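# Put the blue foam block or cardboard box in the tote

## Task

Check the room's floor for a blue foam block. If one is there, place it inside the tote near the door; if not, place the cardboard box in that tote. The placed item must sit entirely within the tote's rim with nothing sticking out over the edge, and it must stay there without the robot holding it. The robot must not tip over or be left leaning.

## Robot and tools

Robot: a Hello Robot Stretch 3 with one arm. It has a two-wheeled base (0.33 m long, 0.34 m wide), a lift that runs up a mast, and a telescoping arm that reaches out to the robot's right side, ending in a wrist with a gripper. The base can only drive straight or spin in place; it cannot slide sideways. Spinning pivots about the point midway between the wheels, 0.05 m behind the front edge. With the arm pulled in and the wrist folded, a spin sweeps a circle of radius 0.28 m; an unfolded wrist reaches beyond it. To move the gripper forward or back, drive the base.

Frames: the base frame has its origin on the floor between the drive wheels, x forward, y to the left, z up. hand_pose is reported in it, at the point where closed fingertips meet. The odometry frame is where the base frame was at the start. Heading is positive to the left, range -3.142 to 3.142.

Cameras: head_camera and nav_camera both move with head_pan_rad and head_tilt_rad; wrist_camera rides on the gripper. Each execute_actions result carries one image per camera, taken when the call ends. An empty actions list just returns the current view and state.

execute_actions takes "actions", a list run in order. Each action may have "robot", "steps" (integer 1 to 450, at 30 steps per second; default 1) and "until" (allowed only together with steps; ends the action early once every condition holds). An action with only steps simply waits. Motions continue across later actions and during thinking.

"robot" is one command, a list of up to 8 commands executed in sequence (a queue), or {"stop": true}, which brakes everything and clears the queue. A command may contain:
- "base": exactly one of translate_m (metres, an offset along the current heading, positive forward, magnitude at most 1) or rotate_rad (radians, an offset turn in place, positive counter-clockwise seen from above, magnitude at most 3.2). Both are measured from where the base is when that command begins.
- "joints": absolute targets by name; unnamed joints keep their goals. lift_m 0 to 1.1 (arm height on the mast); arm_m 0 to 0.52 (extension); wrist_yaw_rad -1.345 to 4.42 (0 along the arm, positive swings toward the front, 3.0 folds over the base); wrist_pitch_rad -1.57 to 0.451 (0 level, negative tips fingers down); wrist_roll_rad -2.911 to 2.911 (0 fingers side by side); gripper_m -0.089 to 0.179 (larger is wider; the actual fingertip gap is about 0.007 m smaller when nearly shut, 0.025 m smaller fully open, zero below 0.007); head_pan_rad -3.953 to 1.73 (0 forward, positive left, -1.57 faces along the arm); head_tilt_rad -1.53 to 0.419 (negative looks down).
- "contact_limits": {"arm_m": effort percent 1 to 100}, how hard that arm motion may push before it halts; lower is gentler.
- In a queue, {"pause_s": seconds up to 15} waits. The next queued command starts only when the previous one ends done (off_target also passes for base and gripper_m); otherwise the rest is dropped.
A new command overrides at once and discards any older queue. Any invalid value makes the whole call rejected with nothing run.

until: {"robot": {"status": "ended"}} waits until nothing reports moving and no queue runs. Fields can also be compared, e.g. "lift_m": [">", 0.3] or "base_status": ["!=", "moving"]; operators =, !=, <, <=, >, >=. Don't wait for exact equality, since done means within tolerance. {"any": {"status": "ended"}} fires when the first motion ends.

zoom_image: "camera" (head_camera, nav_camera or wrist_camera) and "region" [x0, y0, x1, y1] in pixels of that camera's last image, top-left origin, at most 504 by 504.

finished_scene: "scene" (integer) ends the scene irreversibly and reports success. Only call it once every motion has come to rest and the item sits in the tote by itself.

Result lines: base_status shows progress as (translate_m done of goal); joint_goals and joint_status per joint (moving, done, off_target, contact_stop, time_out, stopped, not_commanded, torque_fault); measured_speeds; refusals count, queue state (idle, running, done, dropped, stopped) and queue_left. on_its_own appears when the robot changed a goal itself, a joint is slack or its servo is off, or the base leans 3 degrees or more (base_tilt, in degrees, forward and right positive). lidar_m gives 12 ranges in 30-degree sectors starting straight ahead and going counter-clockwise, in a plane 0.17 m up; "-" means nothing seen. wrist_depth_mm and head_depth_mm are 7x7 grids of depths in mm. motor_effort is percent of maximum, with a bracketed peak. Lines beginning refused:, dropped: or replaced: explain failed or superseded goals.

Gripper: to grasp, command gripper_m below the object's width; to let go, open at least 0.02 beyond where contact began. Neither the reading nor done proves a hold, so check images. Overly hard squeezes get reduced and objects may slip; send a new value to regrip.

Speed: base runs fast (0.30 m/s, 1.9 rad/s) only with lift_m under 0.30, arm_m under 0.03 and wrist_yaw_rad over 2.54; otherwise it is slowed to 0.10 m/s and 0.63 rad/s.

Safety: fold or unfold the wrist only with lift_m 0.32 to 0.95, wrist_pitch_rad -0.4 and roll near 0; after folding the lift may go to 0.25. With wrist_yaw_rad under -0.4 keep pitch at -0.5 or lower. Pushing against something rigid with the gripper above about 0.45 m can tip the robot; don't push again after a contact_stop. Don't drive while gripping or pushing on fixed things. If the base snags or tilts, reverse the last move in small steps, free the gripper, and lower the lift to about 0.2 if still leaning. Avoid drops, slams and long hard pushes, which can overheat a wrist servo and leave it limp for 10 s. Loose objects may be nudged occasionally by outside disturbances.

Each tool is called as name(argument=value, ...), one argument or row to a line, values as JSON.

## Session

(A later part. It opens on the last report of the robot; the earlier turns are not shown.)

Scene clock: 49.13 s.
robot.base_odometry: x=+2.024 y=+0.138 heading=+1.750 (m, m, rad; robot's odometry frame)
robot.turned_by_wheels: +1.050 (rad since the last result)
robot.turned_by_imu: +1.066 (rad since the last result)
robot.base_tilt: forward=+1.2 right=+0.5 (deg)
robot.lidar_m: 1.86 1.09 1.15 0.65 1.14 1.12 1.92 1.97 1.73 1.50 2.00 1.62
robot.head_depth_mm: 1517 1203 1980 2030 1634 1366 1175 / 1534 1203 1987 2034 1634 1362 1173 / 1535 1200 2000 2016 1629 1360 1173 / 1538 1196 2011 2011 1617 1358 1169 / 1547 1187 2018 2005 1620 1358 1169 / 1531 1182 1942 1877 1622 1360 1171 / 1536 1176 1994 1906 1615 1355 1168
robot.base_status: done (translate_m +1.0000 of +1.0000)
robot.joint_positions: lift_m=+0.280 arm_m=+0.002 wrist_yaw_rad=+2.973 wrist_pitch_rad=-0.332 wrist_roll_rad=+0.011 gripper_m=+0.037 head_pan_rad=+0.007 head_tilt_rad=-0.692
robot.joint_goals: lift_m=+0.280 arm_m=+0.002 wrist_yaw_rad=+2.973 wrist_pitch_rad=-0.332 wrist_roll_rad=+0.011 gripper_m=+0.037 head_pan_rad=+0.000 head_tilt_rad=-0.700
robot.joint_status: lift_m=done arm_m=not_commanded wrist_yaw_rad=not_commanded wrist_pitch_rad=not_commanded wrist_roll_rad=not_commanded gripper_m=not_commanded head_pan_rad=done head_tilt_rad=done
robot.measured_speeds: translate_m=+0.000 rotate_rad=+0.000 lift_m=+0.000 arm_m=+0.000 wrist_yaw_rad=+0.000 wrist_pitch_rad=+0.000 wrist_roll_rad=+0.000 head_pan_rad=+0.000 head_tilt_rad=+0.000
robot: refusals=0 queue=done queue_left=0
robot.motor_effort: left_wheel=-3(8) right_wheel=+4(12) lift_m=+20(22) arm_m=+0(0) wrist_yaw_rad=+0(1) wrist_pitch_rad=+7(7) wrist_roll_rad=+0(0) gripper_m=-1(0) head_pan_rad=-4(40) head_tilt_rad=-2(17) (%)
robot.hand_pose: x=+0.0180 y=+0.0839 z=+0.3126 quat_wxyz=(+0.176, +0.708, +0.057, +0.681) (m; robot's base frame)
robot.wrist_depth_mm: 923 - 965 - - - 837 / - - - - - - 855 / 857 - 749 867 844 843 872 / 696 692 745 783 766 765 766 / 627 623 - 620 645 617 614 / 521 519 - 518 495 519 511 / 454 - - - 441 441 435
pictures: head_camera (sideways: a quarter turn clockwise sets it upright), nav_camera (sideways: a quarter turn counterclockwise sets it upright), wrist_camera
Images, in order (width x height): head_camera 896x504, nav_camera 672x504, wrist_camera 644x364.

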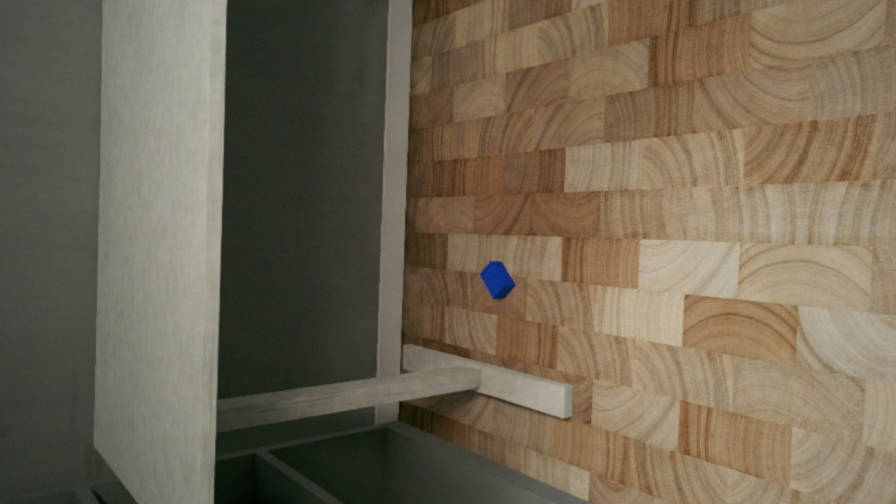

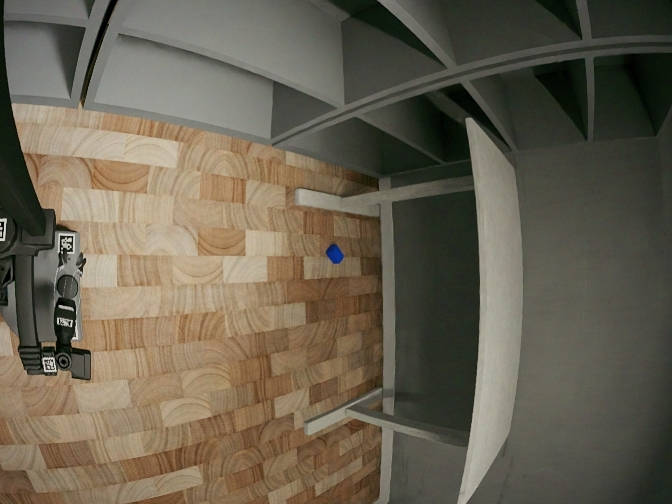

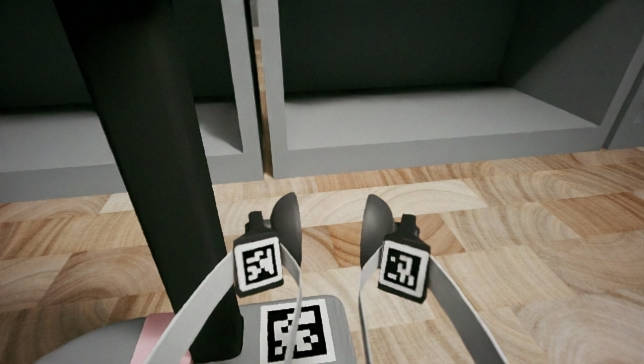

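execute_actions(
  actions=[
    {"robot":[{"base":{"translate_m":0.78}},{"base":{"rotate_rad":1.57},"joints":{"lift_m":0.4,"wrist_pitch_rad":-0.4,"head_pan_rad":-1.57,"head_tilt_rad":-0.9}},{"joints":{"wrist_yaw_rad":0.0}},{"joints":{"wrist_pitch_rad":-1.2,"gripper_m":0.15,"arm_m":0.15}}],"steps":450,"until":{"robot":{"status":"ended"}}},
  ],
)

Scene clock: 62.87 s.
robot.base_odometry: x=+1.885 y=+0.906 heading=-2.964 (m, m, rad; robot's odometry frame)
robot.turned_by_wheels: +1.570 (rad since the last result)
robot.turned_by_imu: +1.594 (rad since the last result)
robot.base_tilt: forward=+1.1 right=+0.5 (deg)
robot.lidar_m: 0.67 1.09 1.01 2.70 2.24 1.54 1.92 1.01 1.12 1.07 0.73 1.17
robot.head_depth_mm: 829 632 509 427 1392 1244 1109 / 830 631 510 426 1393 1242 1116 / 832 632 510 427 1383 - 1127 / 832 632 509 427 1398 1223 1127 / 832 633 510 427 1412 1242 1109 / 833 632 509 427 1410 1239 1108 / 830 631 509 427 1326 1223 1109
robot.base_status: done (rotate_rad +1.5699 of +1.5700)
robot.joint_positions: lift_m=+0.400 arm_m=+0.150 wrist_yaw_rad=+0.001 wrist_pitch_rad=-1.199 wrist_roll_rad=+0.012 gripper_m=+0.150 head_pan_rad=-1.563 head_tilt_rad=-0.889
robot.joint_goals: lift_m=+0.400 arm_m=+0.150 wrist_yaw_rad=+0.000 wrist_pitch_rad=-1.200 wrist_roll_rad=+0.012 gripper_m=+0.150 head_pan_rad=-1.570 head_tilt_rad=-0.900
robot.joint_status: lift_m=done arm_m=done wrist_yaw_rad=done wrist_pitch_rad=done wrist_roll_rad=not_commanded gripper_m=done head_pan_rad=done head_tilt_rad=done
robot.measured_speeds: translate_m=+0.000 rotate_rad=+0.000 lift_m=+0.000 arm_m=+0.000 wrist_yaw_rad=+0.000 wrist_pitch_rad=+0.000 wrist_roll_rad=+0.000 head_pan_rad=+0.000 head_tilt_rad=+0.000
robot: refusals=0 queue=done queue_left=0
robot.motor_effort: left_wheel=-3(8) right_wheel=+3(11) lift_m=+26(28) arm_m=+5(4) wrist_yaw_rad=-2(3) wrist_pitch_rad=+0(9) wrist_roll_rad=+0(0) gripper_m=+1(83) head_pan_rad=-4(43) head_tilt_rad=-4(16) (%)
robot.hand_pose: x=-0.0215 y=-0.3653 z=+0.2911 quat_wxyz=(+0.581, +0.397, -0.587, -0.401) (m; robot's base frame)
robot.wrist_depth_mm: 482 497 497 486 485 478 477 / 476 490 438 477 475 469 462 / 467 472 466 465 463 457 457 / 466 463 459 455 454 449 440 / 453 457 450 449 445 443 436 / 445 - 436 438 435 426 426 / 438 437 431 429 421 422 420
pictures: head_camera (sideways: a quarter turn clockwise sets it upright), nav_camera (sideways: a quarter turn counterclockwise sets it upright), wrist_camera
Images, in order (width x height): head_camera 896x504, nav_camera 672x504, wrist_camera 644x364.

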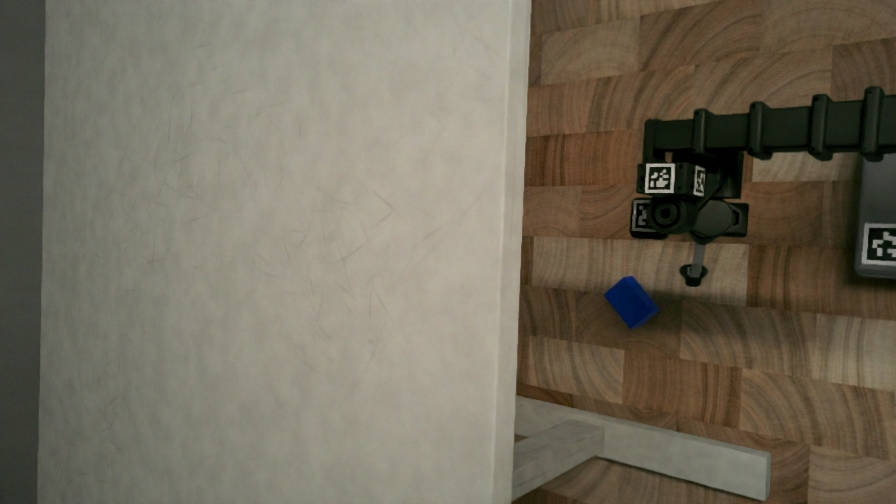

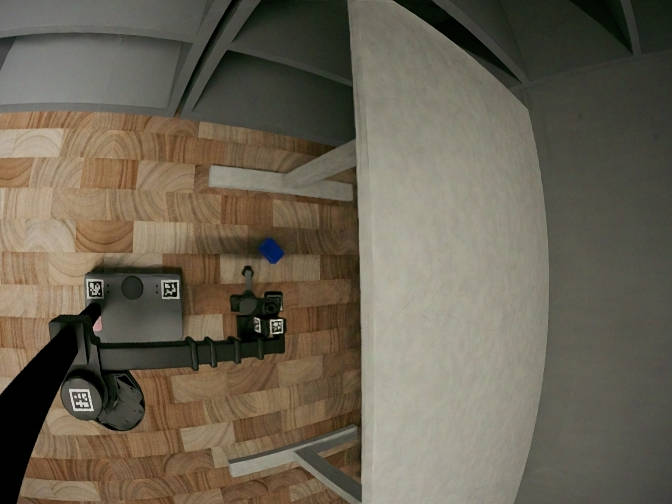

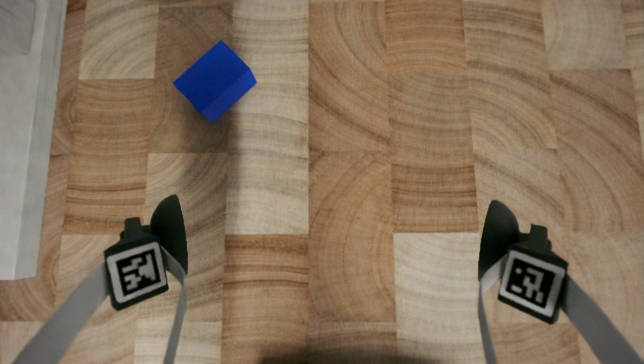

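execute_actions(
  actions=[
    {"robot":{"base":{"translate_m":0.13},"joints":{"wrist_pitch_rad":-1.5,"wrist_roll_rad":0.75,"arm_m":0.3,"lift_m":0.3}},"steps":300,"until":{"robot":{"status":"ended"}}},
  ],
)

Scene clock: 65.93 s.
robot.base_odometry: x=+1.757 y=+0.883 heading=-2.964 (m, m, rad; robot's odometry frame)
robot.turned_by_wheels: +0.000 (rad since the last result)
robot.turned_by_imu: +0.000 (rad since the last result)
robot.base_tilt: forward=+1.2 right=+0.5 (deg)
robot.lidar_m: 0.54 1.02 0.93 2.70 2.33 1.67 2.05 1.11 1.12 1.07 0.67 0.56
robot.head_depth_mm: 830 631 510 426 1393 1246 1108 / 832 633 510 427 1386 1244 1117 / 830 632 510 427 1443 1223 1125 / 831 633 509 426 1384 1244 1126 / 832 633 510 426 1389 1245 1107 / 830 634 510 426 1327 1222 1109 / 830 633 509 426 1390 1245 1110
robot.base_status: done (translate_m +0.1300 of +0.1300)
robot.joint_positions: lift_m=+0.300 arm_m=+0.300 wrist_yaw_rad=+0.001 wrist_pitch_rad=-1.493 wrist_roll_rad=+0.746 gripper_m=+0.150 head_pan_rad=-1.563 head_tilt_rad=-0.889
robot.joint_goals: lift_m=+0.300 arm_m=+0.300 wrist_yaw_rad=+0.000 wrist_pitch_rad=-1.500 wrist_roll_rad=+0.750 gripper_m=+0.150 head_pan_rad=-1.570 head_tilt_rad=-0.900
robot.joint_status: lift_m=done arm_m=done wrist_yaw_rad=done wrist_pitch_rad=done wrist_roll_rad=done gripper_m=done head_pan_rad=done head_tilt_rad=done
robot.measured_speeds: translate_m=+0.000 rotate_rad=+0.000 lift_m=+0.000 arm_m=+0.000 wrist_yaw_rad=+0.000 wrist_pitch_rad=+0.000 wrist_roll_rad=+0.000 head_pan_rad=+0.000 head_tilt_rad=+0.000
robot: refusals=0 queue=done queue_left=0
robot.motor_effort: left_wheel=-3(3) right_wheel=+4(8) lift_m=+21(25) arm_m=+5(5) wrist_yaw_rad=-2(3) wrist_pitch_rad=-3(3) wrist_roll_rad=+3(2) gripper_m=+1(1) head_pan_rad=-4(4) head_tilt_rad=-4(4) (%)
robot.hand_pose: x=-0.0216 y=-0.4402 z=+0.1815 quat_wxyz=(+0.295, +0.272, -0.672, -0.622) (m; robot's base frame)
robot.wrist_depth_mm: 334 329 326 317 309 305 298 / 348 339 292 323 316 313 305 / 352 350 299 335 326 320 312 / 364 357 347 343 333 328 320 / 366 370 360 351 345 335 330 / 350 - 370 362 354 347 335 / 361 359 381 370 363 355 -
pictures: head_camera (sideways: a quarter turn clockwise sets it upright), nav_camera (sideways: a quarter turn counterclockwise sets it upright), wrist_camera
Images, in order (width x height): head_camera 896x504, nav_camera 672x504, wrist_camera 644x364.

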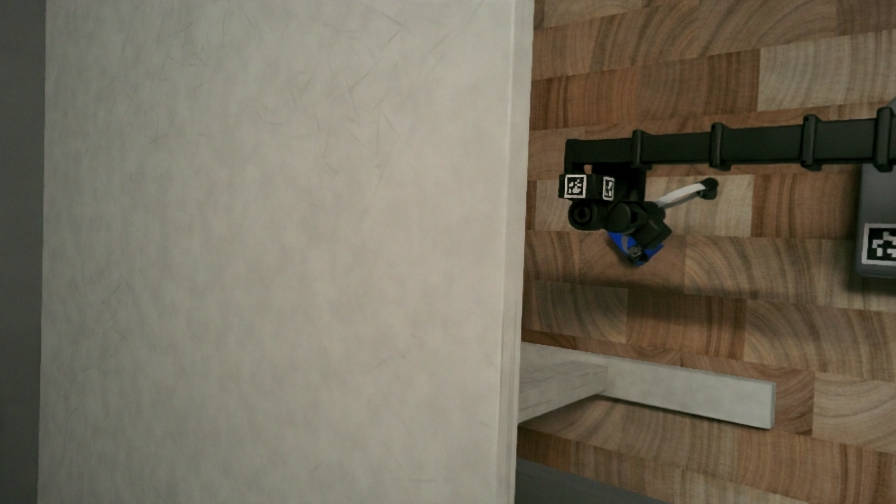

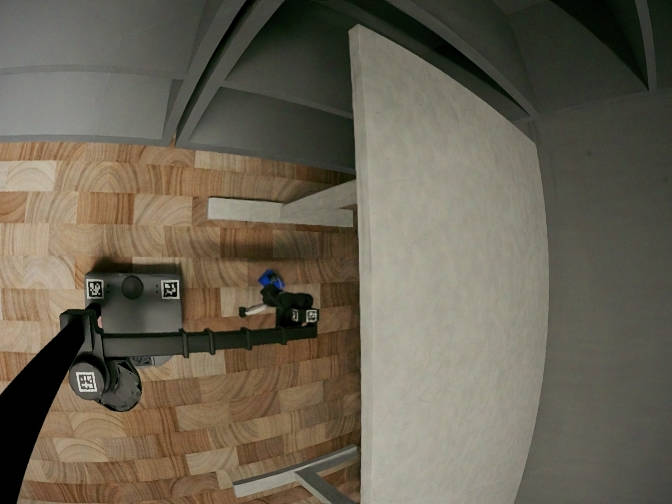

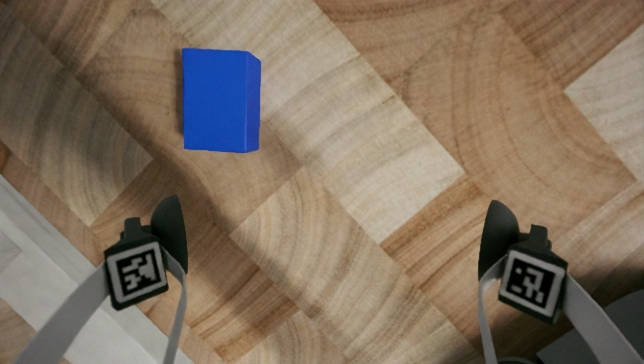

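execute_actions(
  actions=[
    {"robot":{"base":{"translate_m":0.045},"joints":{"arm_m":0.38,"lift_m":0.21}},"steps":300,"until":{"robot":{"status":"ended"}}},
  ],
)

Scene clock: 68.17 s.
robot.base_odometry: x=+1.712 y=+0.875 heading=-2.964 (m, m, rad; robot's odometry frame)
robot.turned_by_wheels: +0.000 (rad since the last result)
robot.turned_by_imu: +0.000 (rad since the last result)
robot.base_tilt: forward=+1.0 right=+0.5 (deg)
robot.lidar_m: 0.49 0.98 0.91 1.81 2.36 1.71 1.78 1.15 1.12 1.07 0.65 0.51
robot.head_depth_mm: 829 632 509 426 1392 1247 1109 / 830 631 509 427 1383 1246 1119 / 830 633 509 426 1317 1234 1124 / 833 633 509 426 1395 1243 1123 / 830 631 510 427 1361 1244 1109 / 830 632 509 427 1368 1230 1112 / 829 633 510 426 1364 1219 1110
robot.base_status: done (translate_m +0.0450 of +0.0450)
robot.joint_positions: lift_m=+0.210 arm_m=+0.380 wrist_yaw_rad=+0.001 wrist_pitch_rad=-1.494 wrist_roll_rad=+0.746 gripper_m=+0.150 head_pan_rad=-1.563 head_tilt_rad=-0.889
robot.joint_goals: lift_m=+0.210 arm_m=+0.380 wrist_yaw_rad=+0.000 wrist_pitch_rad=-1.500 wrist_roll_rad=+0.750 gripper_m=+0.150 head_pan_rad=-1.570 head_tilt_rad=-0.900
robot.joint_status: lift_m=done arm_m=done wrist_yaw_rad=done wrist_pitch_rad=done wrist_roll_rad=done gripper_m=done head_pan_rad=done head_tilt_rad=done
robot.measured_speeds: translate_m=+0.000 rotate_rad=+0.000 lift_m=+0.000 arm_m=+0.000 wrist_yaw_rad=+0.000 wrist_pitch_rad=+0.000 wrist_roll_rad=+0.000 head_pan_rad=+0.000 head_tilt_rad=+0.000
robot: refusals=0 queue=done queue_left=0
robot.motor_effort: left_wheel=-2(4) right_wheel=+3(8) lift_m=+21(22) arm_m=+6(8) wrist_yaw_rad=-2(2) wrist_pitch_rad=-3(3) wrist_roll_rad=+3(3) gripper_m=+0(1) head_pan_rad=-3(4) head_tilt_rad=-4(4) (%)
robot.hand_pose: x=-0.0216 y=-0.5200 z=+0.0915 quat_wxyz=(+0.295, +0.273, -0.672, -0.623) (m; robot's base frame)
robot.wrist_depth_mm: 246 242 237 232 228 222 220 / 253 247 243 198 233 229 224 / 262 257 249 202 239 235 229 / 269 263 257 208 245 241 237 / 274 270 263 257 252 247 241 / 283 - 274 265 259 258 247 / 262 287 281 273 266 261 256
pictures: head_camera (sideways: a quarter turn clockwise sets it upright), nav_camera (sideways: a quarter turn counterclockwise sets it upright), wrist_camera
Images, in order (width x height): head_camera 896x504, nav_camera 672x504, wrist_camera 644x364.

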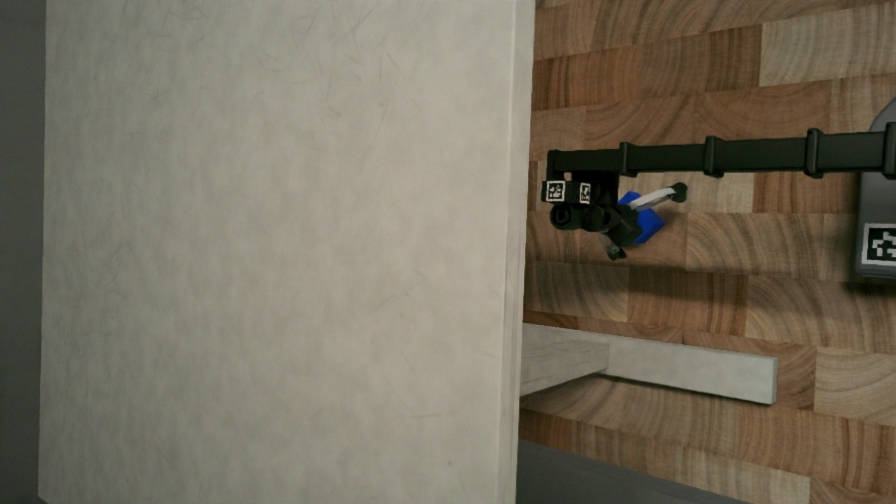

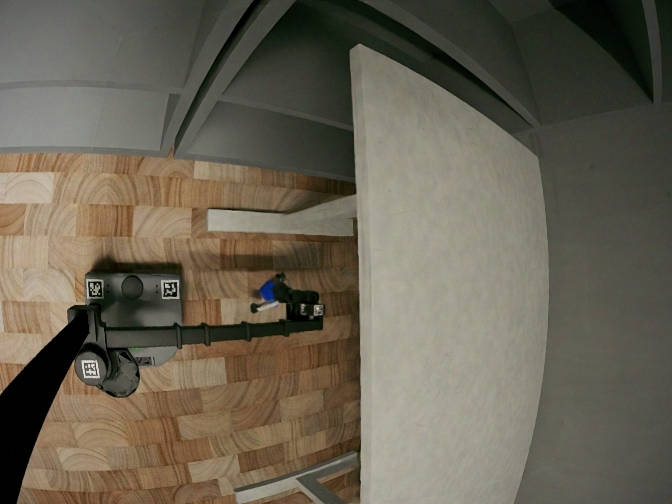

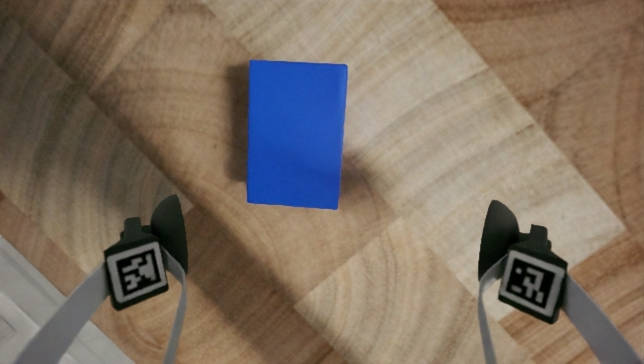

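execute_actions(
  actions=[
    {"robot":{"joints":{"arm_m":0.41,"lift_m":0.145}},"steps":300,"until":{"robot":{"status":"ended"}}},
  ],
)

Scene clock: 69.77 s.
robot.base_odometry: x=+1.712 y=+0.875 heading=-2.964 (m, m, rad; robot's odometry frame)
robot.turned_by_wheels: +0.000 (rad since the last result)
robot.turned_by_imu: +0.000 (rad since the last result)
robot.base_tilt: forward=+1.0 right=+0.6 (deg)
robot.lidar_m: 0.50 0.98 0.91 1.80 2.36 1.71 1.78 1.15 1.12 1.07 0.65 0.51
robot.head_depth_mm: 830 631 509 427 1391 1241 1111 / 829 632 509 427 1390 1245 1106 / 829 631 509 426 1384 1242 1123 / 832 632 509 426 1392 1244 1126 / 830 632 509 426 1363 1245 1109 / 829 631 510 426 1364 1231 1108 / 829 632 510 427 1367 1219 1107
robot.base_status: done (translate_m +0.0450 of +0.0450)
robot.joint_positions: lift_m=+0.145 arm_m=+0.410 wrist_yaw_rad=+0.001 wrist_pitch_rad=-1.494 wrist_roll_rad=+0.746 gripper_m=+0.150 head_pan_rad=-1.563 head_tilt_rad=-0.889
robot.joint_goals: lift_m=+0.145 arm_m=+0.410 wrist_yaw_rad=+0.000 wrist_pitch_rad=-1.500 wrist_roll_rad=+0.750 gripper_m=+0.150 head_pan_rad=-1.570 head_tilt_rad=-0.900
robot.joint_status: lift_m=done arm_m=done wrist_yaw_rad=done wrist_pitch_rad=done wrist_roll_rad=done gripper_m=done head_pan_rad=done head_tilt_rad=done
robot.measured_speeds: translate_m=+0.000 rotate_rad=+0.000 lift_m=+0.000 arm_m=+0.000 wrist_yaw_rad=+0.000 wrist_pitch_rad=+0.000 wrist_roll_rad=+0.000 head_pan_rad=+0.000 head_tilt_rad=+0.000
robot: refusals=0 queue=done queue_left=0
robot.motor_effort: left_wheel=-3(3) right_wheel=+3(4) lift_m=+22(21) arm_m=+5(0) wrist_yaw_rad=-2(2) wrist_pitch_rad=-3(3) wrist_roll_rad=+3(3) gripper_m=+0(0) head_pan_rad=-4(3) head_tilt_rad=-3(3) (%)
robot.hand_pose: x=-0.0216 y=-0.5500 z=+0.0265 quat_wxyz=(+0.295, +0.273, -0.672, -0.623) (m; robot's base frame)
robot.wrist_depth_mm: 183 179 175 172 169 165 162 / 187 183 180 174 172 169 165 / 193 189 183 137 175 174 169 / 198 193 189 140 180 177 174 / 204 200 195 144 186 182 178 / 210 - 201 149 191 189 183 / 216 213 207 202 197 192 189
pictures: head_camera (sideways: a quarter turn clockwise sets it upright), nav_camera (sideways: a quarter turn counterclockwise sets it upright), wrist_camera
Images, in order (width x height): head_camera 896x504, nav_camera 672x504, wrist_camera 644x364.

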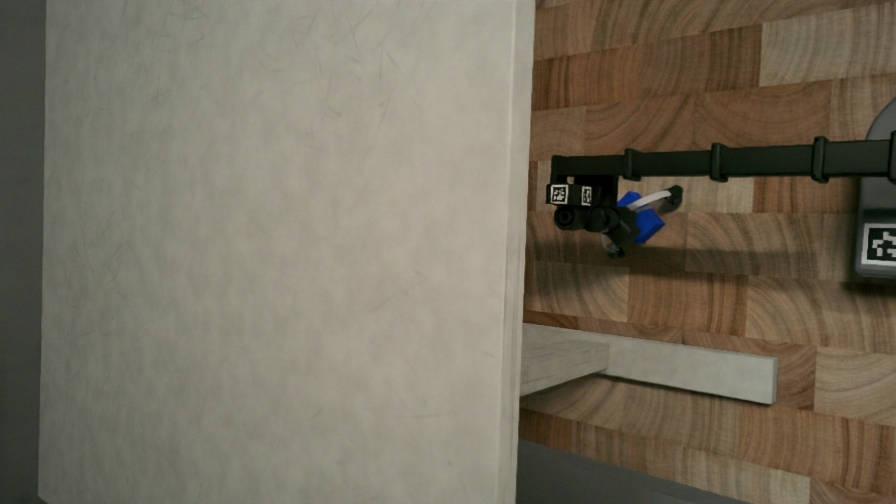

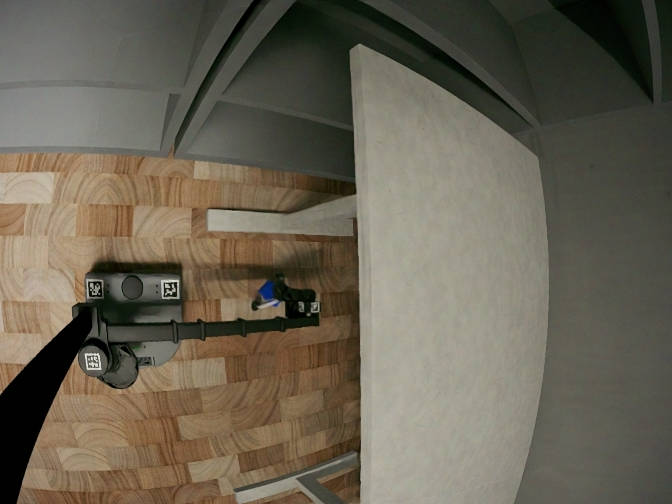

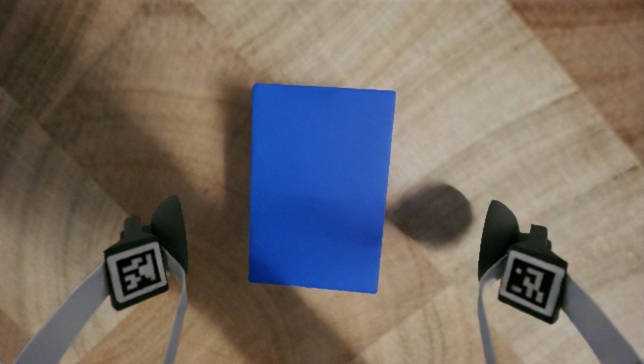

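Good. Grip, lift and retract.

execute_actions(
  actions=[
    {"robot":[{"joints":{"gripper_m":0.02}},{"joints":{"lift_m":0.4}},{"joints":{"arm_m":0.0,"wrist_roll_rad":0.0,"wrist_pitch_rad":-0.4}}],"steps":400,"until":{"robot":{"status":"ended"}}},
  ],
)

Scene clock: 79.70 s.
robot.base_odometry: x=+1.712 y=+0.875 heading=-2.964 (m, m, rad; robot's odometry frame)
robot.turned_by_wheels: +0.000 (rad since the last result)
robot.turned_by_imu: -0.001 (rad since the last result)
robot.base_tilt: forward=+1.2 right=+0.5 (deg)
robot.lidar_m: 0.49 0.97 0.91 1.80 2.37 1.71 1.78 1.15 1.12 1.07 0.65 0.51
robot.head_depth_mm: 830 632 510 427 1390 1247 1111 / 829 632 510 426 1389 1246 1140 / 830 632 510 427 1391 1217 - / 834 632 509 426 1389 1229 1125 / 832 633 510 427 1361 1243 1108 / 832 632 509 427 1365 1235 1108 / 829 633 510 427 1359 1224 1108
robot.base_status: done (translate_m +0.0450 of +0.0450)
robot.joint_positions: lift_m=+0.400 arm_m=+0.003 wrist_yaw_rad=+0.001 wrist_pitch_rad=-0.424 wrist_roll_rad=+0.003 gripper_m=+0.021 head_pan_rad=-1.563 head_tilt_rad=-0.889
robot.joint_goals: lift_m=+0.400 arm_m=+0.000 wrist_yaw_rad=+0.000 wrist_pitch_rad=-0.400 wrist_roll_rad=+0.000 gripper_m=+0.020 head_pan_rad=-1.570 head_tilt_rad=-0.900
robot.joint_status: lift_m=done arm_m=done wrist_yaw_rad=done wrist_pitch_rad=done wrist_roll_rad=done gripper_m=done head_pan_rad=done head_tilt_rad=done
robot.measured_speeds: translate_m=+0.000 rotate_rad=+0.000 lift_m=+0.000 arm_m=+0.000 wrist_yaw_rad=+0.000 wrist_pitch_rad=+0.000 wrist_roll_rad=+0.000 head_pan_rad=+0.000 head_tilt_rad=+0.000
robot: refusals=0 queue=done queue_left=0
robot.motor_effort: left_wheel=-3(2) right_wheel=+3(3) lift_m=+27(27) arm_m=-5(4) wrist_yaw_rad=-2(2) wrist_pitch_rad=+13(12) wrist_roll_rad=-2(7) gripper_m=-20(93) head_pan_rad=-3(4) head_tilt_rad=-3(4) (%)
robot.hand_pose: x=-0.0212 y=-0.3711 z=+0.4111 quat_wxyz=(+0.690, +0.149, -0.692, -0.149) (m; robot's base frame)
robot.wrist_depth_mm: 337 724 739 735 740 734 730 / 759 427 809 789 796 787 801 / 832 432 908 133 855 890 883 / 721 469 805 136 783 858 845 / 623 541 610 140 139 711 701 / 583 592 572 144 565 605 602 / 532 512 529 530 526 527 532
pictures: head_camera (sideways: a quarter turn clockwise sets it upright), nav_camera (sideways: a quarter turn counterclockwise sets it upright), wrist_camera
Images, in order (width x height): head_camera 896x504, nav_camera 672x504, wrist_camera 644x364.

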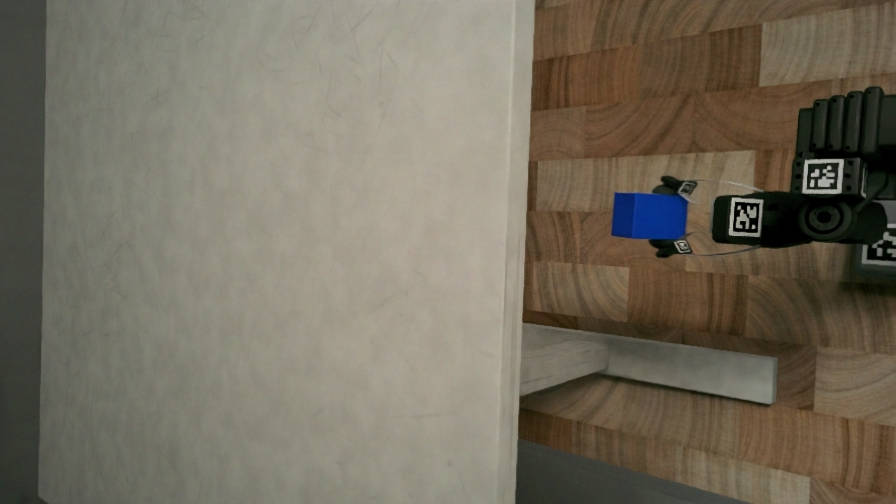

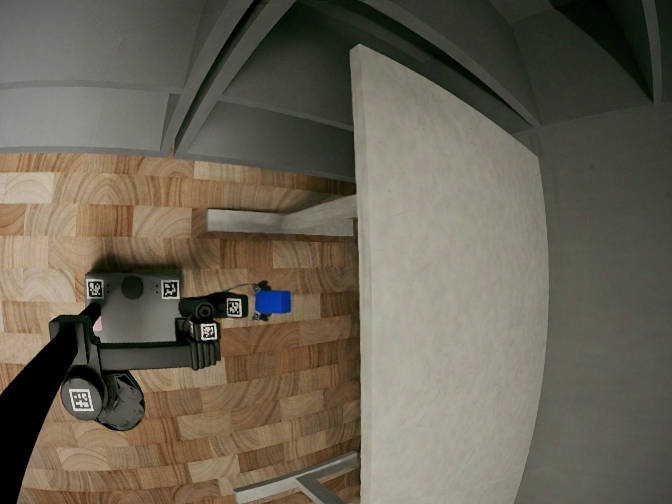

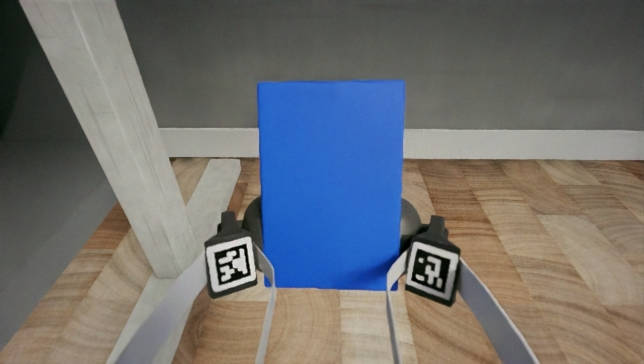

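execute_actions(
  actions=[
    {"robot":[{"joints":{"wrist_yaw_rad":3.0,"head_pan_rad":0,"head_tilt_rad":-0.6}},{"joints":{"lift_m":0.28}},{"base":{"rotate_rad":1.53}},{"base":{"translate_m":1.0}},{"base":{"translate_m":1.0}},{"base":{"translate_m":0.15}},{"base":{"rotate_rad":-1.55}}],"steps":450,"until":{"robot":{"status":"ended"}}},
    {"steps":300,"until":{"robot":{"status":"ended"}}},
  ],
)

Scene clock: 102.13 s.
robot.base_odometry: x=+2.006 y=-1.255 heading=-2.984 (m, m, rad; robot's odometry frame)
robot.turned_by_wheels: -0.020 (rad since the last result)
robot.turned_by_imu: -0.018 (rad since the last result)
robot.base_tilt: forward=+1.1 right=+0.4 (deg)
robot.lidar_m: 2.25 0.80 0.57 0.54 0.56 0.75 1.77 1.77 2.41 2.27 0.56 0.58
robot.head_depth_mm: 2173 2379 2680 2281 1772 1218 1171 / 2152 2376 2656 2294 1771 1446 1227 / 2167 2383 2664 2282 1765 1452 1218 / 2144 2385 2672 2276 1762 1449 1216 / 2158 2393 2660 2277 1754 1429 1212 / 2096 2277 2252 2084 1748 1431 1216 / 1484 1500 1509 1574 1594 1408 1209
robot.base_status: done (rotate_rad -1.5499 of -1.5500)
robot.joint_positions: lift_m=+0.280 arm_m=+0.003 wrist_yaw_rad=+2.998 wrist_pitch_rad=-0.424 wrist_roll_rad=+0.003 gripper_m=+0.021 head_pan_rad=-0.007 head_tilt_rad=-0.605
robot.joint_goals: lift_m=+0.280 arm_m=+0.000 wrist_yaw_rad=+3.000 wrist_pitch_rad=-0.400 wrist_roll_rad=+0.000 gripper_m=+0.020 head_pan_rad=+0.000 head_tilt_rad=-0.600
robot.joint_status: lift_m=done arm_m=done wrist_yaw_rad=done wrist_pitch_rad=done wrist_roll_rad=done gripper_m=done head_pan_rad=done head_tilt_rad=done
robot.measured_speeds: translate_m=+0.000 rotate_rad=+0.000 lift_m=+0.000 arm_m=+0.000 wrist_yaw_rad=+0.000 wrist_pitch_rad=+0.000 wrist_roll_rad=+0.000 head_pan_rad=+0.000 head_tilt_rad=+0.000
robot: refusals=0 queue=done queue_left=0
robot.motor_effort: left_wheel=+2(9) right_wheel=-2(12) lift_m=+20(26) arm_m=-4(5) wrist_yaw_rad=+1(3) wrist_pitch_rad=+12(13) wrist_roll_rad=-2(2) gripper_m=-19(19) head_pan_rad=+4(41) head_tilt_rad=+2(19) (%)
robot.hand_pose: x=+0.0107 y=+0.0739 z=+0.2916 quat_wxyz=(+0.198, +0.701, +0.099, +0.678) (m; robot's base frame)
robot.wrist_depth_mm: 487 - 515 540 561 583 604 / 523 - 559 564 606 637 673 / 572 593 604 133 683 701 745 / 611 643 637 137 608 659 654 / 549 558 - 140 139 549 545 / 474 492 - 144 441 469 468 / - - - - 413 410 406
pictures: head_camera (sideways: a quarter turn clockwise sets it upright), nav_camera (sideways: a quarter turn counterclockwise sets it upright), wrist_camera
Images, in order (width x height): head_camera 896x504, nav_camera 672x504, wrist_camera 644x364.

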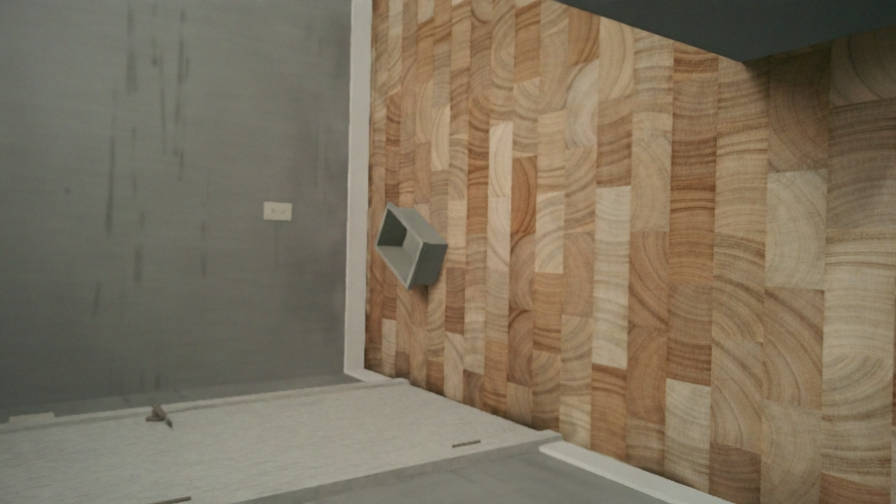

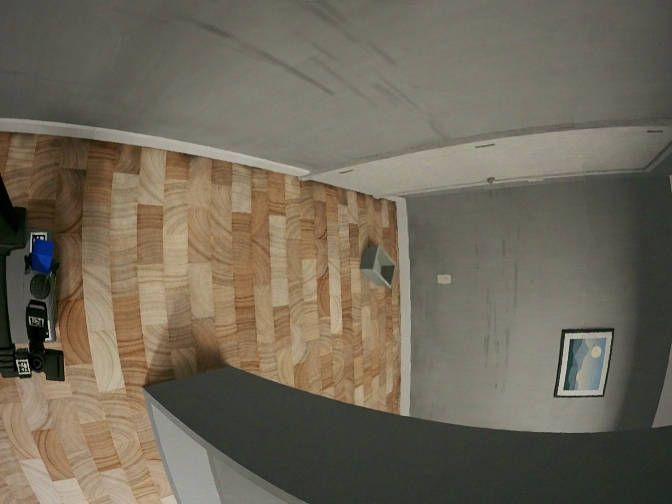

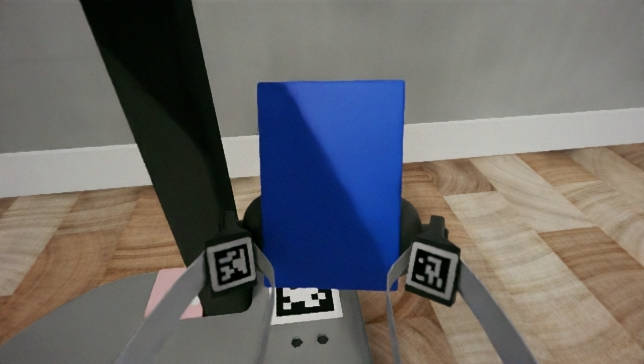

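execute_actions(
  actions=[
    {"robot":[{"base":{"translate_m":1.0}},{"base":{"translate_m":0.5}},{"base":{"rotate_rad":1.55},"joints":{"lift_m":0.5,"head_pan_rad":-1.57,"head_tilt_rad":-0.9}},{"joints":{"wrist_yaw_rad":0.0}},{"joints":{"wrist_pitch_rad":-1.3,"arm_m":0.2}}],"steps":450,"until":{"robot":{"status":"ended"}}},
    {"steps":300,"until":{"robot":{"status":"ended"}}},
  ],
)

Scene clock: 119.47 s.
robot.base_odometry: x=+0.525 y=-1.491 heading=-1.434 (m, m, rad; robot's odometry frame)
robot.turned_by_wheels: +1.550 (rad since the last result)
robot.turned_by_imu: +1.575 (rad since the last result)
robot.base_tilt: forward=+1.1 right=+0.5 (deg)
robot.lidar_m: 0.57 0.57 0.80 1.97 0.82 0.92 2.28 1.58 1.12 1.06 0.84 0.60
robot.head_depth_mm: 921 1075 1277 1547 1414 1242 1110 / 924 1074 1288 1548 1457 1263 - / 925 1077 1287 1557 1476 1218 1126 / 927 1076 1296 1558 1368 1223 1121 / 929 1081 1296 1564 1419 1225 1108 / 930 1086 1301 1571 1418 1240 1106 / 930 1087 1300 1528 1417 1247 1108
robot.base_status: done (rotate_rad +1.5499 of +1.5500)
robot.joint_positions: lift_m=+0.500 arm_m=+0.200 wrist_yaw_rad=+0.001 wrist_pitch_rad=-1.298 wrist_roll_rad=+0.003 gripper_m=+0.021 head_pan_rad=-1.563 head_tilt_rad=-0.889
robot.joint_goals: lift_m=+0.500 arm_m=+0.200 wrist_yaw_rad=+0.000 wrist_pitch_rad=-1.300 wrist_roll_rad=+0.000 gripper_m=+0.020 head_pan_rad=-1.570 head_tilt_rad=-0.900
robot.joint_status: lift_m=done arm_m=done wrist_yaw_rad=done wrist_pitch_rad=done wrist_roll_rad=done gripper_m=done head_pan_rad=done head_tilt_rad=done
robot.measured_speeds: translate_m=+0.000 rotate_rad=+0.000 lift_m=+0.000 arm_m=+0.000 wrist_yaw_rad=+0.000 wrist_pitch_rad=+0.000 wrist_roll_rad=+0.000 head_pan_rad=+0.000 head_tilt_rad=+0.000
robot: refusals=0 queue=done queue_left=0
robot.motor_effort: left_wheel=-3(9) right_wheel=+3(10) lift_m=+26(28) arm_m=+6(4) wrist_yaw_rad=-2(7) wrist_pitch_rad=-1(11) wrist_roll_rad=-2(2) gripper_m=-17(19) head_pan_rad=-4(43) head_tilt_rad=-4(20) (%)
robot.hand_pose: x=-0.0216 y=-0.3904 z=+0.3853 quat_wxyz=(+0.563, +0.427, -0.564, -0.428) (m; robot's base frame)
robot.wrist_depth_mm: 562 561 540 553 550 546 544 / 571 560 510 545 542 548 543 / 567 552 542 133 538 541 531 / 566 559 546 136 533 537 530 / 553 547 546 140 139 533 530 / 551 543 540 145 528 529 516 / 541 540 541 531 533 526 520
pictures: head_camera (sideways: a quarter turn clockwise sets it upright), nav_camera (sideways: a quarter turn counterclockwise sets it upright), wrist_camera
Images, in order (width x height): head_camera 896x504, nav_camera 672x504, wrist_camera 644x364.

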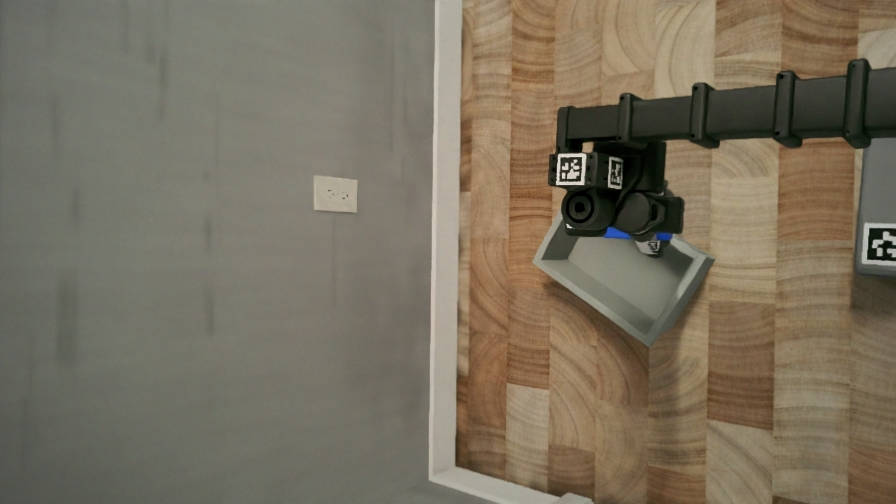

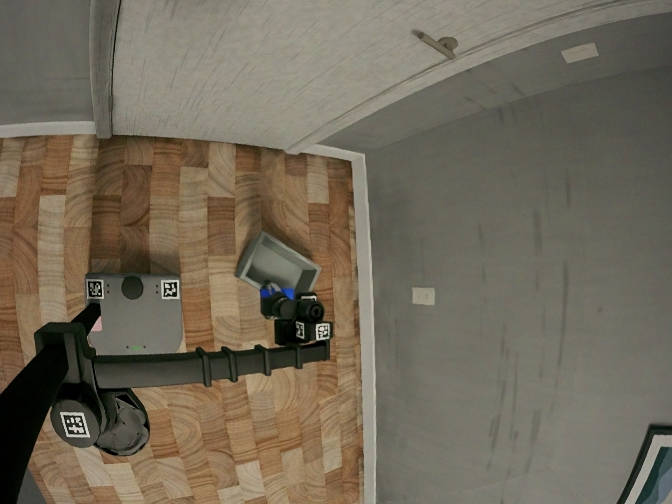

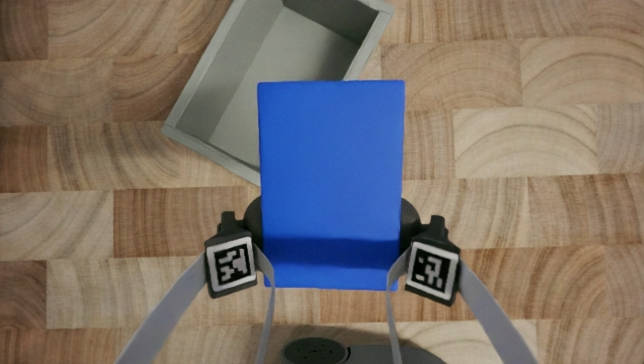

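execute_actions(
  actions=[
    {"robot":{"base":{"translate_m":0.09},"joints":{"arm_m":0.37,"lift_m":0.3}},"steps":300,"until":{"robot":{"status":"ended"}}},
  ],
)

Scene clock: 122.37 s.
robot.base_odometry: x=+0.537 y=-1.580 heading=-1.434 (m, m, rad; robot's odometry frame)
robot.turned_by_wheels: +0.000 (rad since the last result)
robot.turned_by_imu: +0.000 (rad since the last result)
robot.base_tilt: forward=+1.1 right=+0.5 (deg)
robot.lidar_m: 0.48 0.48 0.68 1.66 0.83 0.93 2.29 1.57 1.11 0.54 0.71 0.50
robot.head_depth_mm: 918 1065 1276 1548 1416 1241 1109 / 921 1068 1281 1532 1417 1239 1106 / 920 1071 1281 1551 - 1223 1125 / 925 1073 1285 1555 1413 1219 1126 / 923 1074 1289 1561 1422 1237 1105 / 925 1079 1298 1569 1416 1241 1113 / 928 1081 1262 1403 1340 1224 1109
robot.base_status: done (translate_m +0.0900 of +0.0900)
robot.joint_positions: lift_m=+0.300 arm_m=+0.370 wrist_yaw_rad=+0.001 wrist_pitch_rad=-1.299 wrist_roll_rad=+0.003 gripper_m=+0.021 head_pan_rad=-1.563 head_tilt_rad=-0.889
robot.joint_goals: lift_m=+0.300 arm_m=+0.370 wrist_yaw_rad=+0.000 wrist_pitch_rad=-1.300 wrist_roll_rad=+0.000 gripper_m=+0.020 head_pan_rad=-1.570 head_tilt_rad=-0.900
robot.joint_status: lift_m=done arm_m=done wrist_yaw_rad=done wrist_pitch_rad=done wrist_roll_rad=done gripper_m=done head_pan_rad=done head_tilt_rad=done
robot.measured_speeds: translate_m=+0.000 rotate_rad=+0.000 lift_m=+0.000 arm_m=+0.000 wrist_yaw_rad=+0.000 wrist_pitch_rad=+0.000 wrist_roll_rad=+0.000 head_pan_rad=+0.000 head_tilt_rad=+0.000
robot: refusals=0 queue=done queue_left=0
robot.motor_effort: left_wheel=-3(3) right_wheel=+3(9) lift_m=+20(26) arm_m=+5(5) wrist_yaw_rad=-2(2) wrist_pitch_rad=+0(0) wrist_roll_rad=-2(1) gripper_m=-19(19) head_pan_rad=-4(3) head_tilt_rad=-3(4) (%)
robot.hand_pose: x=-0.0216 y=-0.5600 z=+0.1855 quat_wxyz=(+0.563, +0.427, -0.563, -0.428) (m; robot's base frame)
robot.wrist_depth_mm: 365 361 354 269 244 347 346 / 356 361 355 233 300 245 342 / 359 353 350 133 342 263 341 / 355 351 240 136 316 255 337 / 353 353 231 141 139 341 338 / 352 346 295 145 242 338 333 / 351 349 238 315 250 334 333
pictures: head_camera (sideways: a quarter turn clockwise sets it upright), nav_camera (sideways: a quarter turn counterclockwise sets it upright), wrist_camera
Images, in order (width x height): head_camera 896x504, nav_camera 672x504, wrist_camera 644x364.

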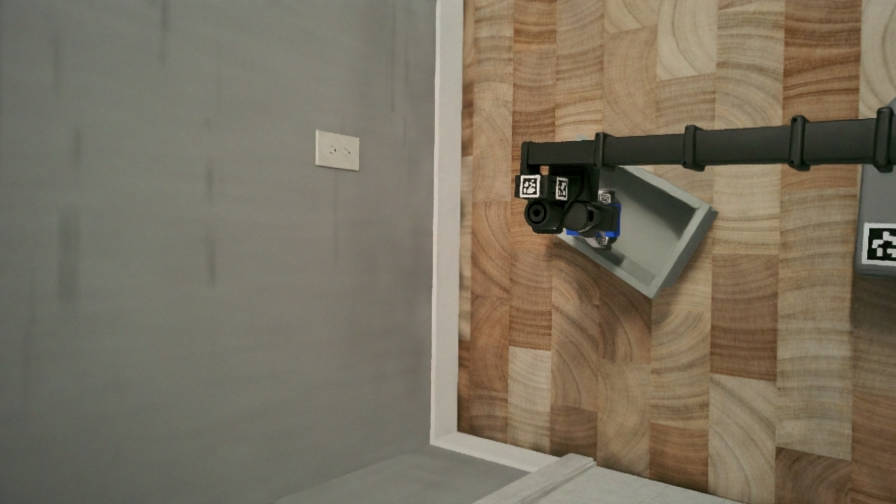

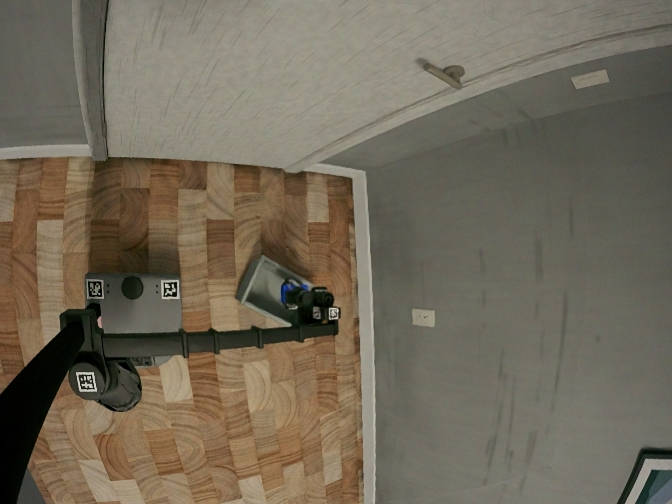

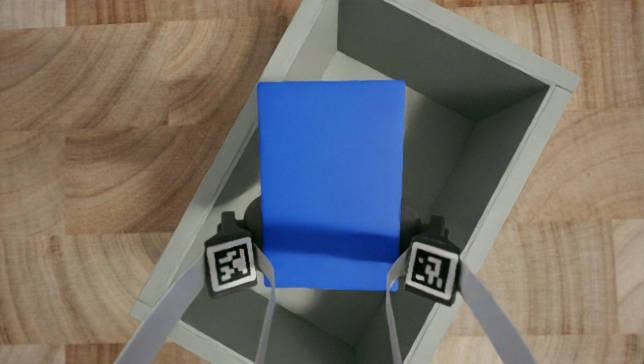

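execute_actions(
  actions=[
    {"robot":[{"joints":{"arm_m":0.35,"wrist_roll_rad":0.5}},{"joints":{"lift_m":0.22}}],"steps":300,"until":{"robot":{"status":"ended"}}},
  ],
)

Scene clock: 125.17 s.
robot.base_odometry: x=+0.537 y=-1.580 heading=-1.434 (m, m, rad; robot's odometry frame)
robot.turned_by_wheels: +0.000 (rad since the last result)
robot.turned_by_imu: +0.000 (rad since the last result)
robot.base_tilt: forward=+1.1 right=+0.6 (deg)
robot.lidar_m: 0.48 0.48 0.67 1.66 0.83 0.93 2.29 1.57 1.11 1.06 0.71 0.50
robot.head_depth_mm: 918 1066 1275 1532 1417 1239 1114 / 919 1067 1278 1540 1414 1240 1111 / 919 1076 1281 1545 1473 1215 1128 / 923 1073 1288 1550 1411 1222 1122 / 924 1081 1290 1561 1411 1246 1113 / 925 1082 1293 1563 1420 1244 1107 / 929 1083 1268 1398 1336 1228 1106
robot.base_status: done (translate_m +0.0900 of +0.0900)
robot.joint_positions: lift_m=+0.220 arm_m=+0.350 wrist_yaw_rad=+0.001 wrist_pitch_rad=-1.299 wrist_roll_rad=+0.496 gripper_m=+0.021 head_pan_rad=-1.563 head_tilt_rad=-0.889
robot.joint_goals: lift_m=+0.220 arm_m=+0.350 wrist_yaw_rad=+0.000 wrist_pitch_rad=-1.300 wrist_roll_rad=+0.500 gripper_m=+0.020 head_pan_rad=-1.570 head_tilt_rad=-0.900
robot.joint_status: lift_m=done arm_m=done wrist_yaw_rad=done wrist_pitch_rad=done wrist_roll_rad=done gripper_m=done head_pan_rad=done head_tilt_rad=done
robot.measured_speeds: translate_m=+0.000 rotate_rad=+0.000 lift_m=+0.000 arm_m=+0.000 wrist_yaw_rad=+0.000 wrist_pitch_rad=+0.000 wrist_roll_rad=+0.000 head_pan_rad=+0.000 head_tilt_rad=+0.000
robot: refusals=0 queue=done queue_left=0
robot.motor_effort: left_wheel=-3(3) right_wheel=+3(3) lift_m=+20(19) arm_m=-4(7) wrist_yaw_rad=-1(1) wrist_pitch_rad=+0(0) wrist_roll_rad=+3(4) gripper_m=-19(20) head_pan_rad=-4(4) head_tilt_rad=-3(4) (%)
robot.hand_pose: x=-0.0216 y=-0.5408 z=+0.1055 quat_wxyz=(+0.408, +0.310, -0.683, -0.520) (m; robot's base frame)
robot.wrist_depth_mm: 310 179 242 269 258 150 239 / 308 180 245 264 255 150 239 / 310 182 228 133 245 149 238 / 309 181 228 137 241 147 237 / 307 171 197 141 139 147 238 / 305 168 254 145 252 136 237 / 307 185 233 251 252 147 236
pictures: head_camera (sideways: a quarter turn clockwise sets it upright), nav_camera (sideways: a quarter turn counterclockwise sets it upright), wrist_camera
Images, in order (width x height): head_camera 896x504, nav_camera 672x504, wrist_camera 644x364.

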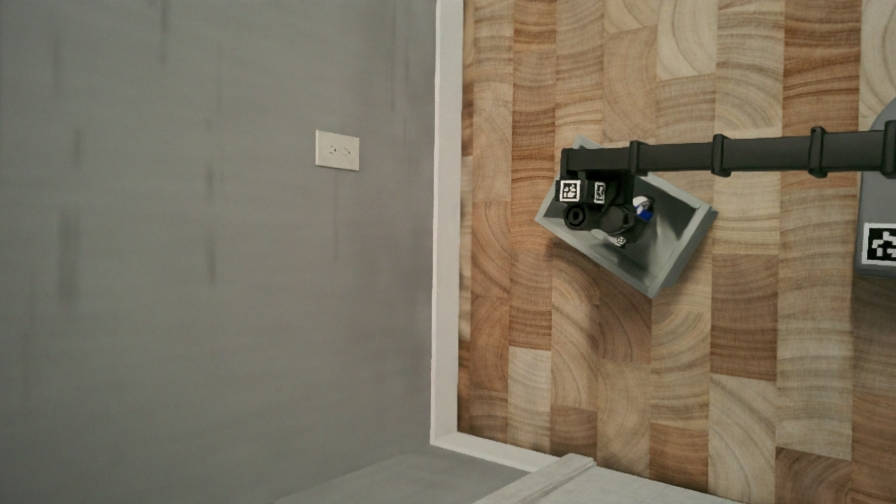

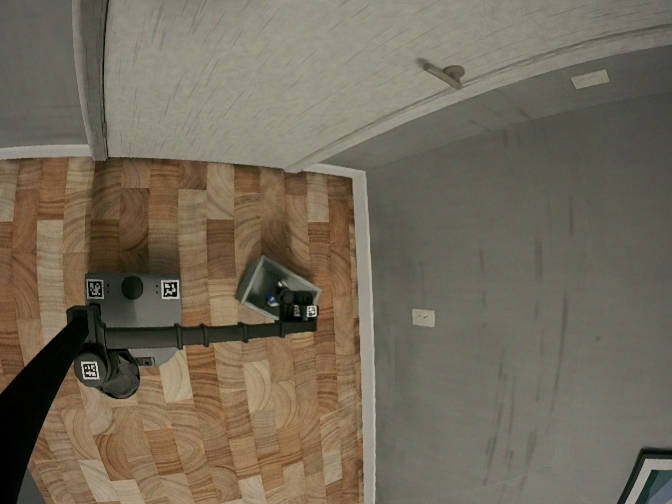

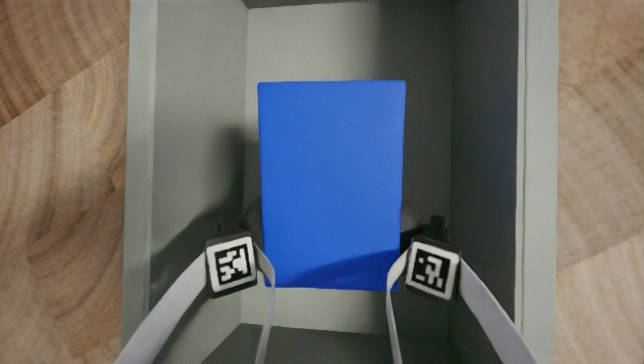

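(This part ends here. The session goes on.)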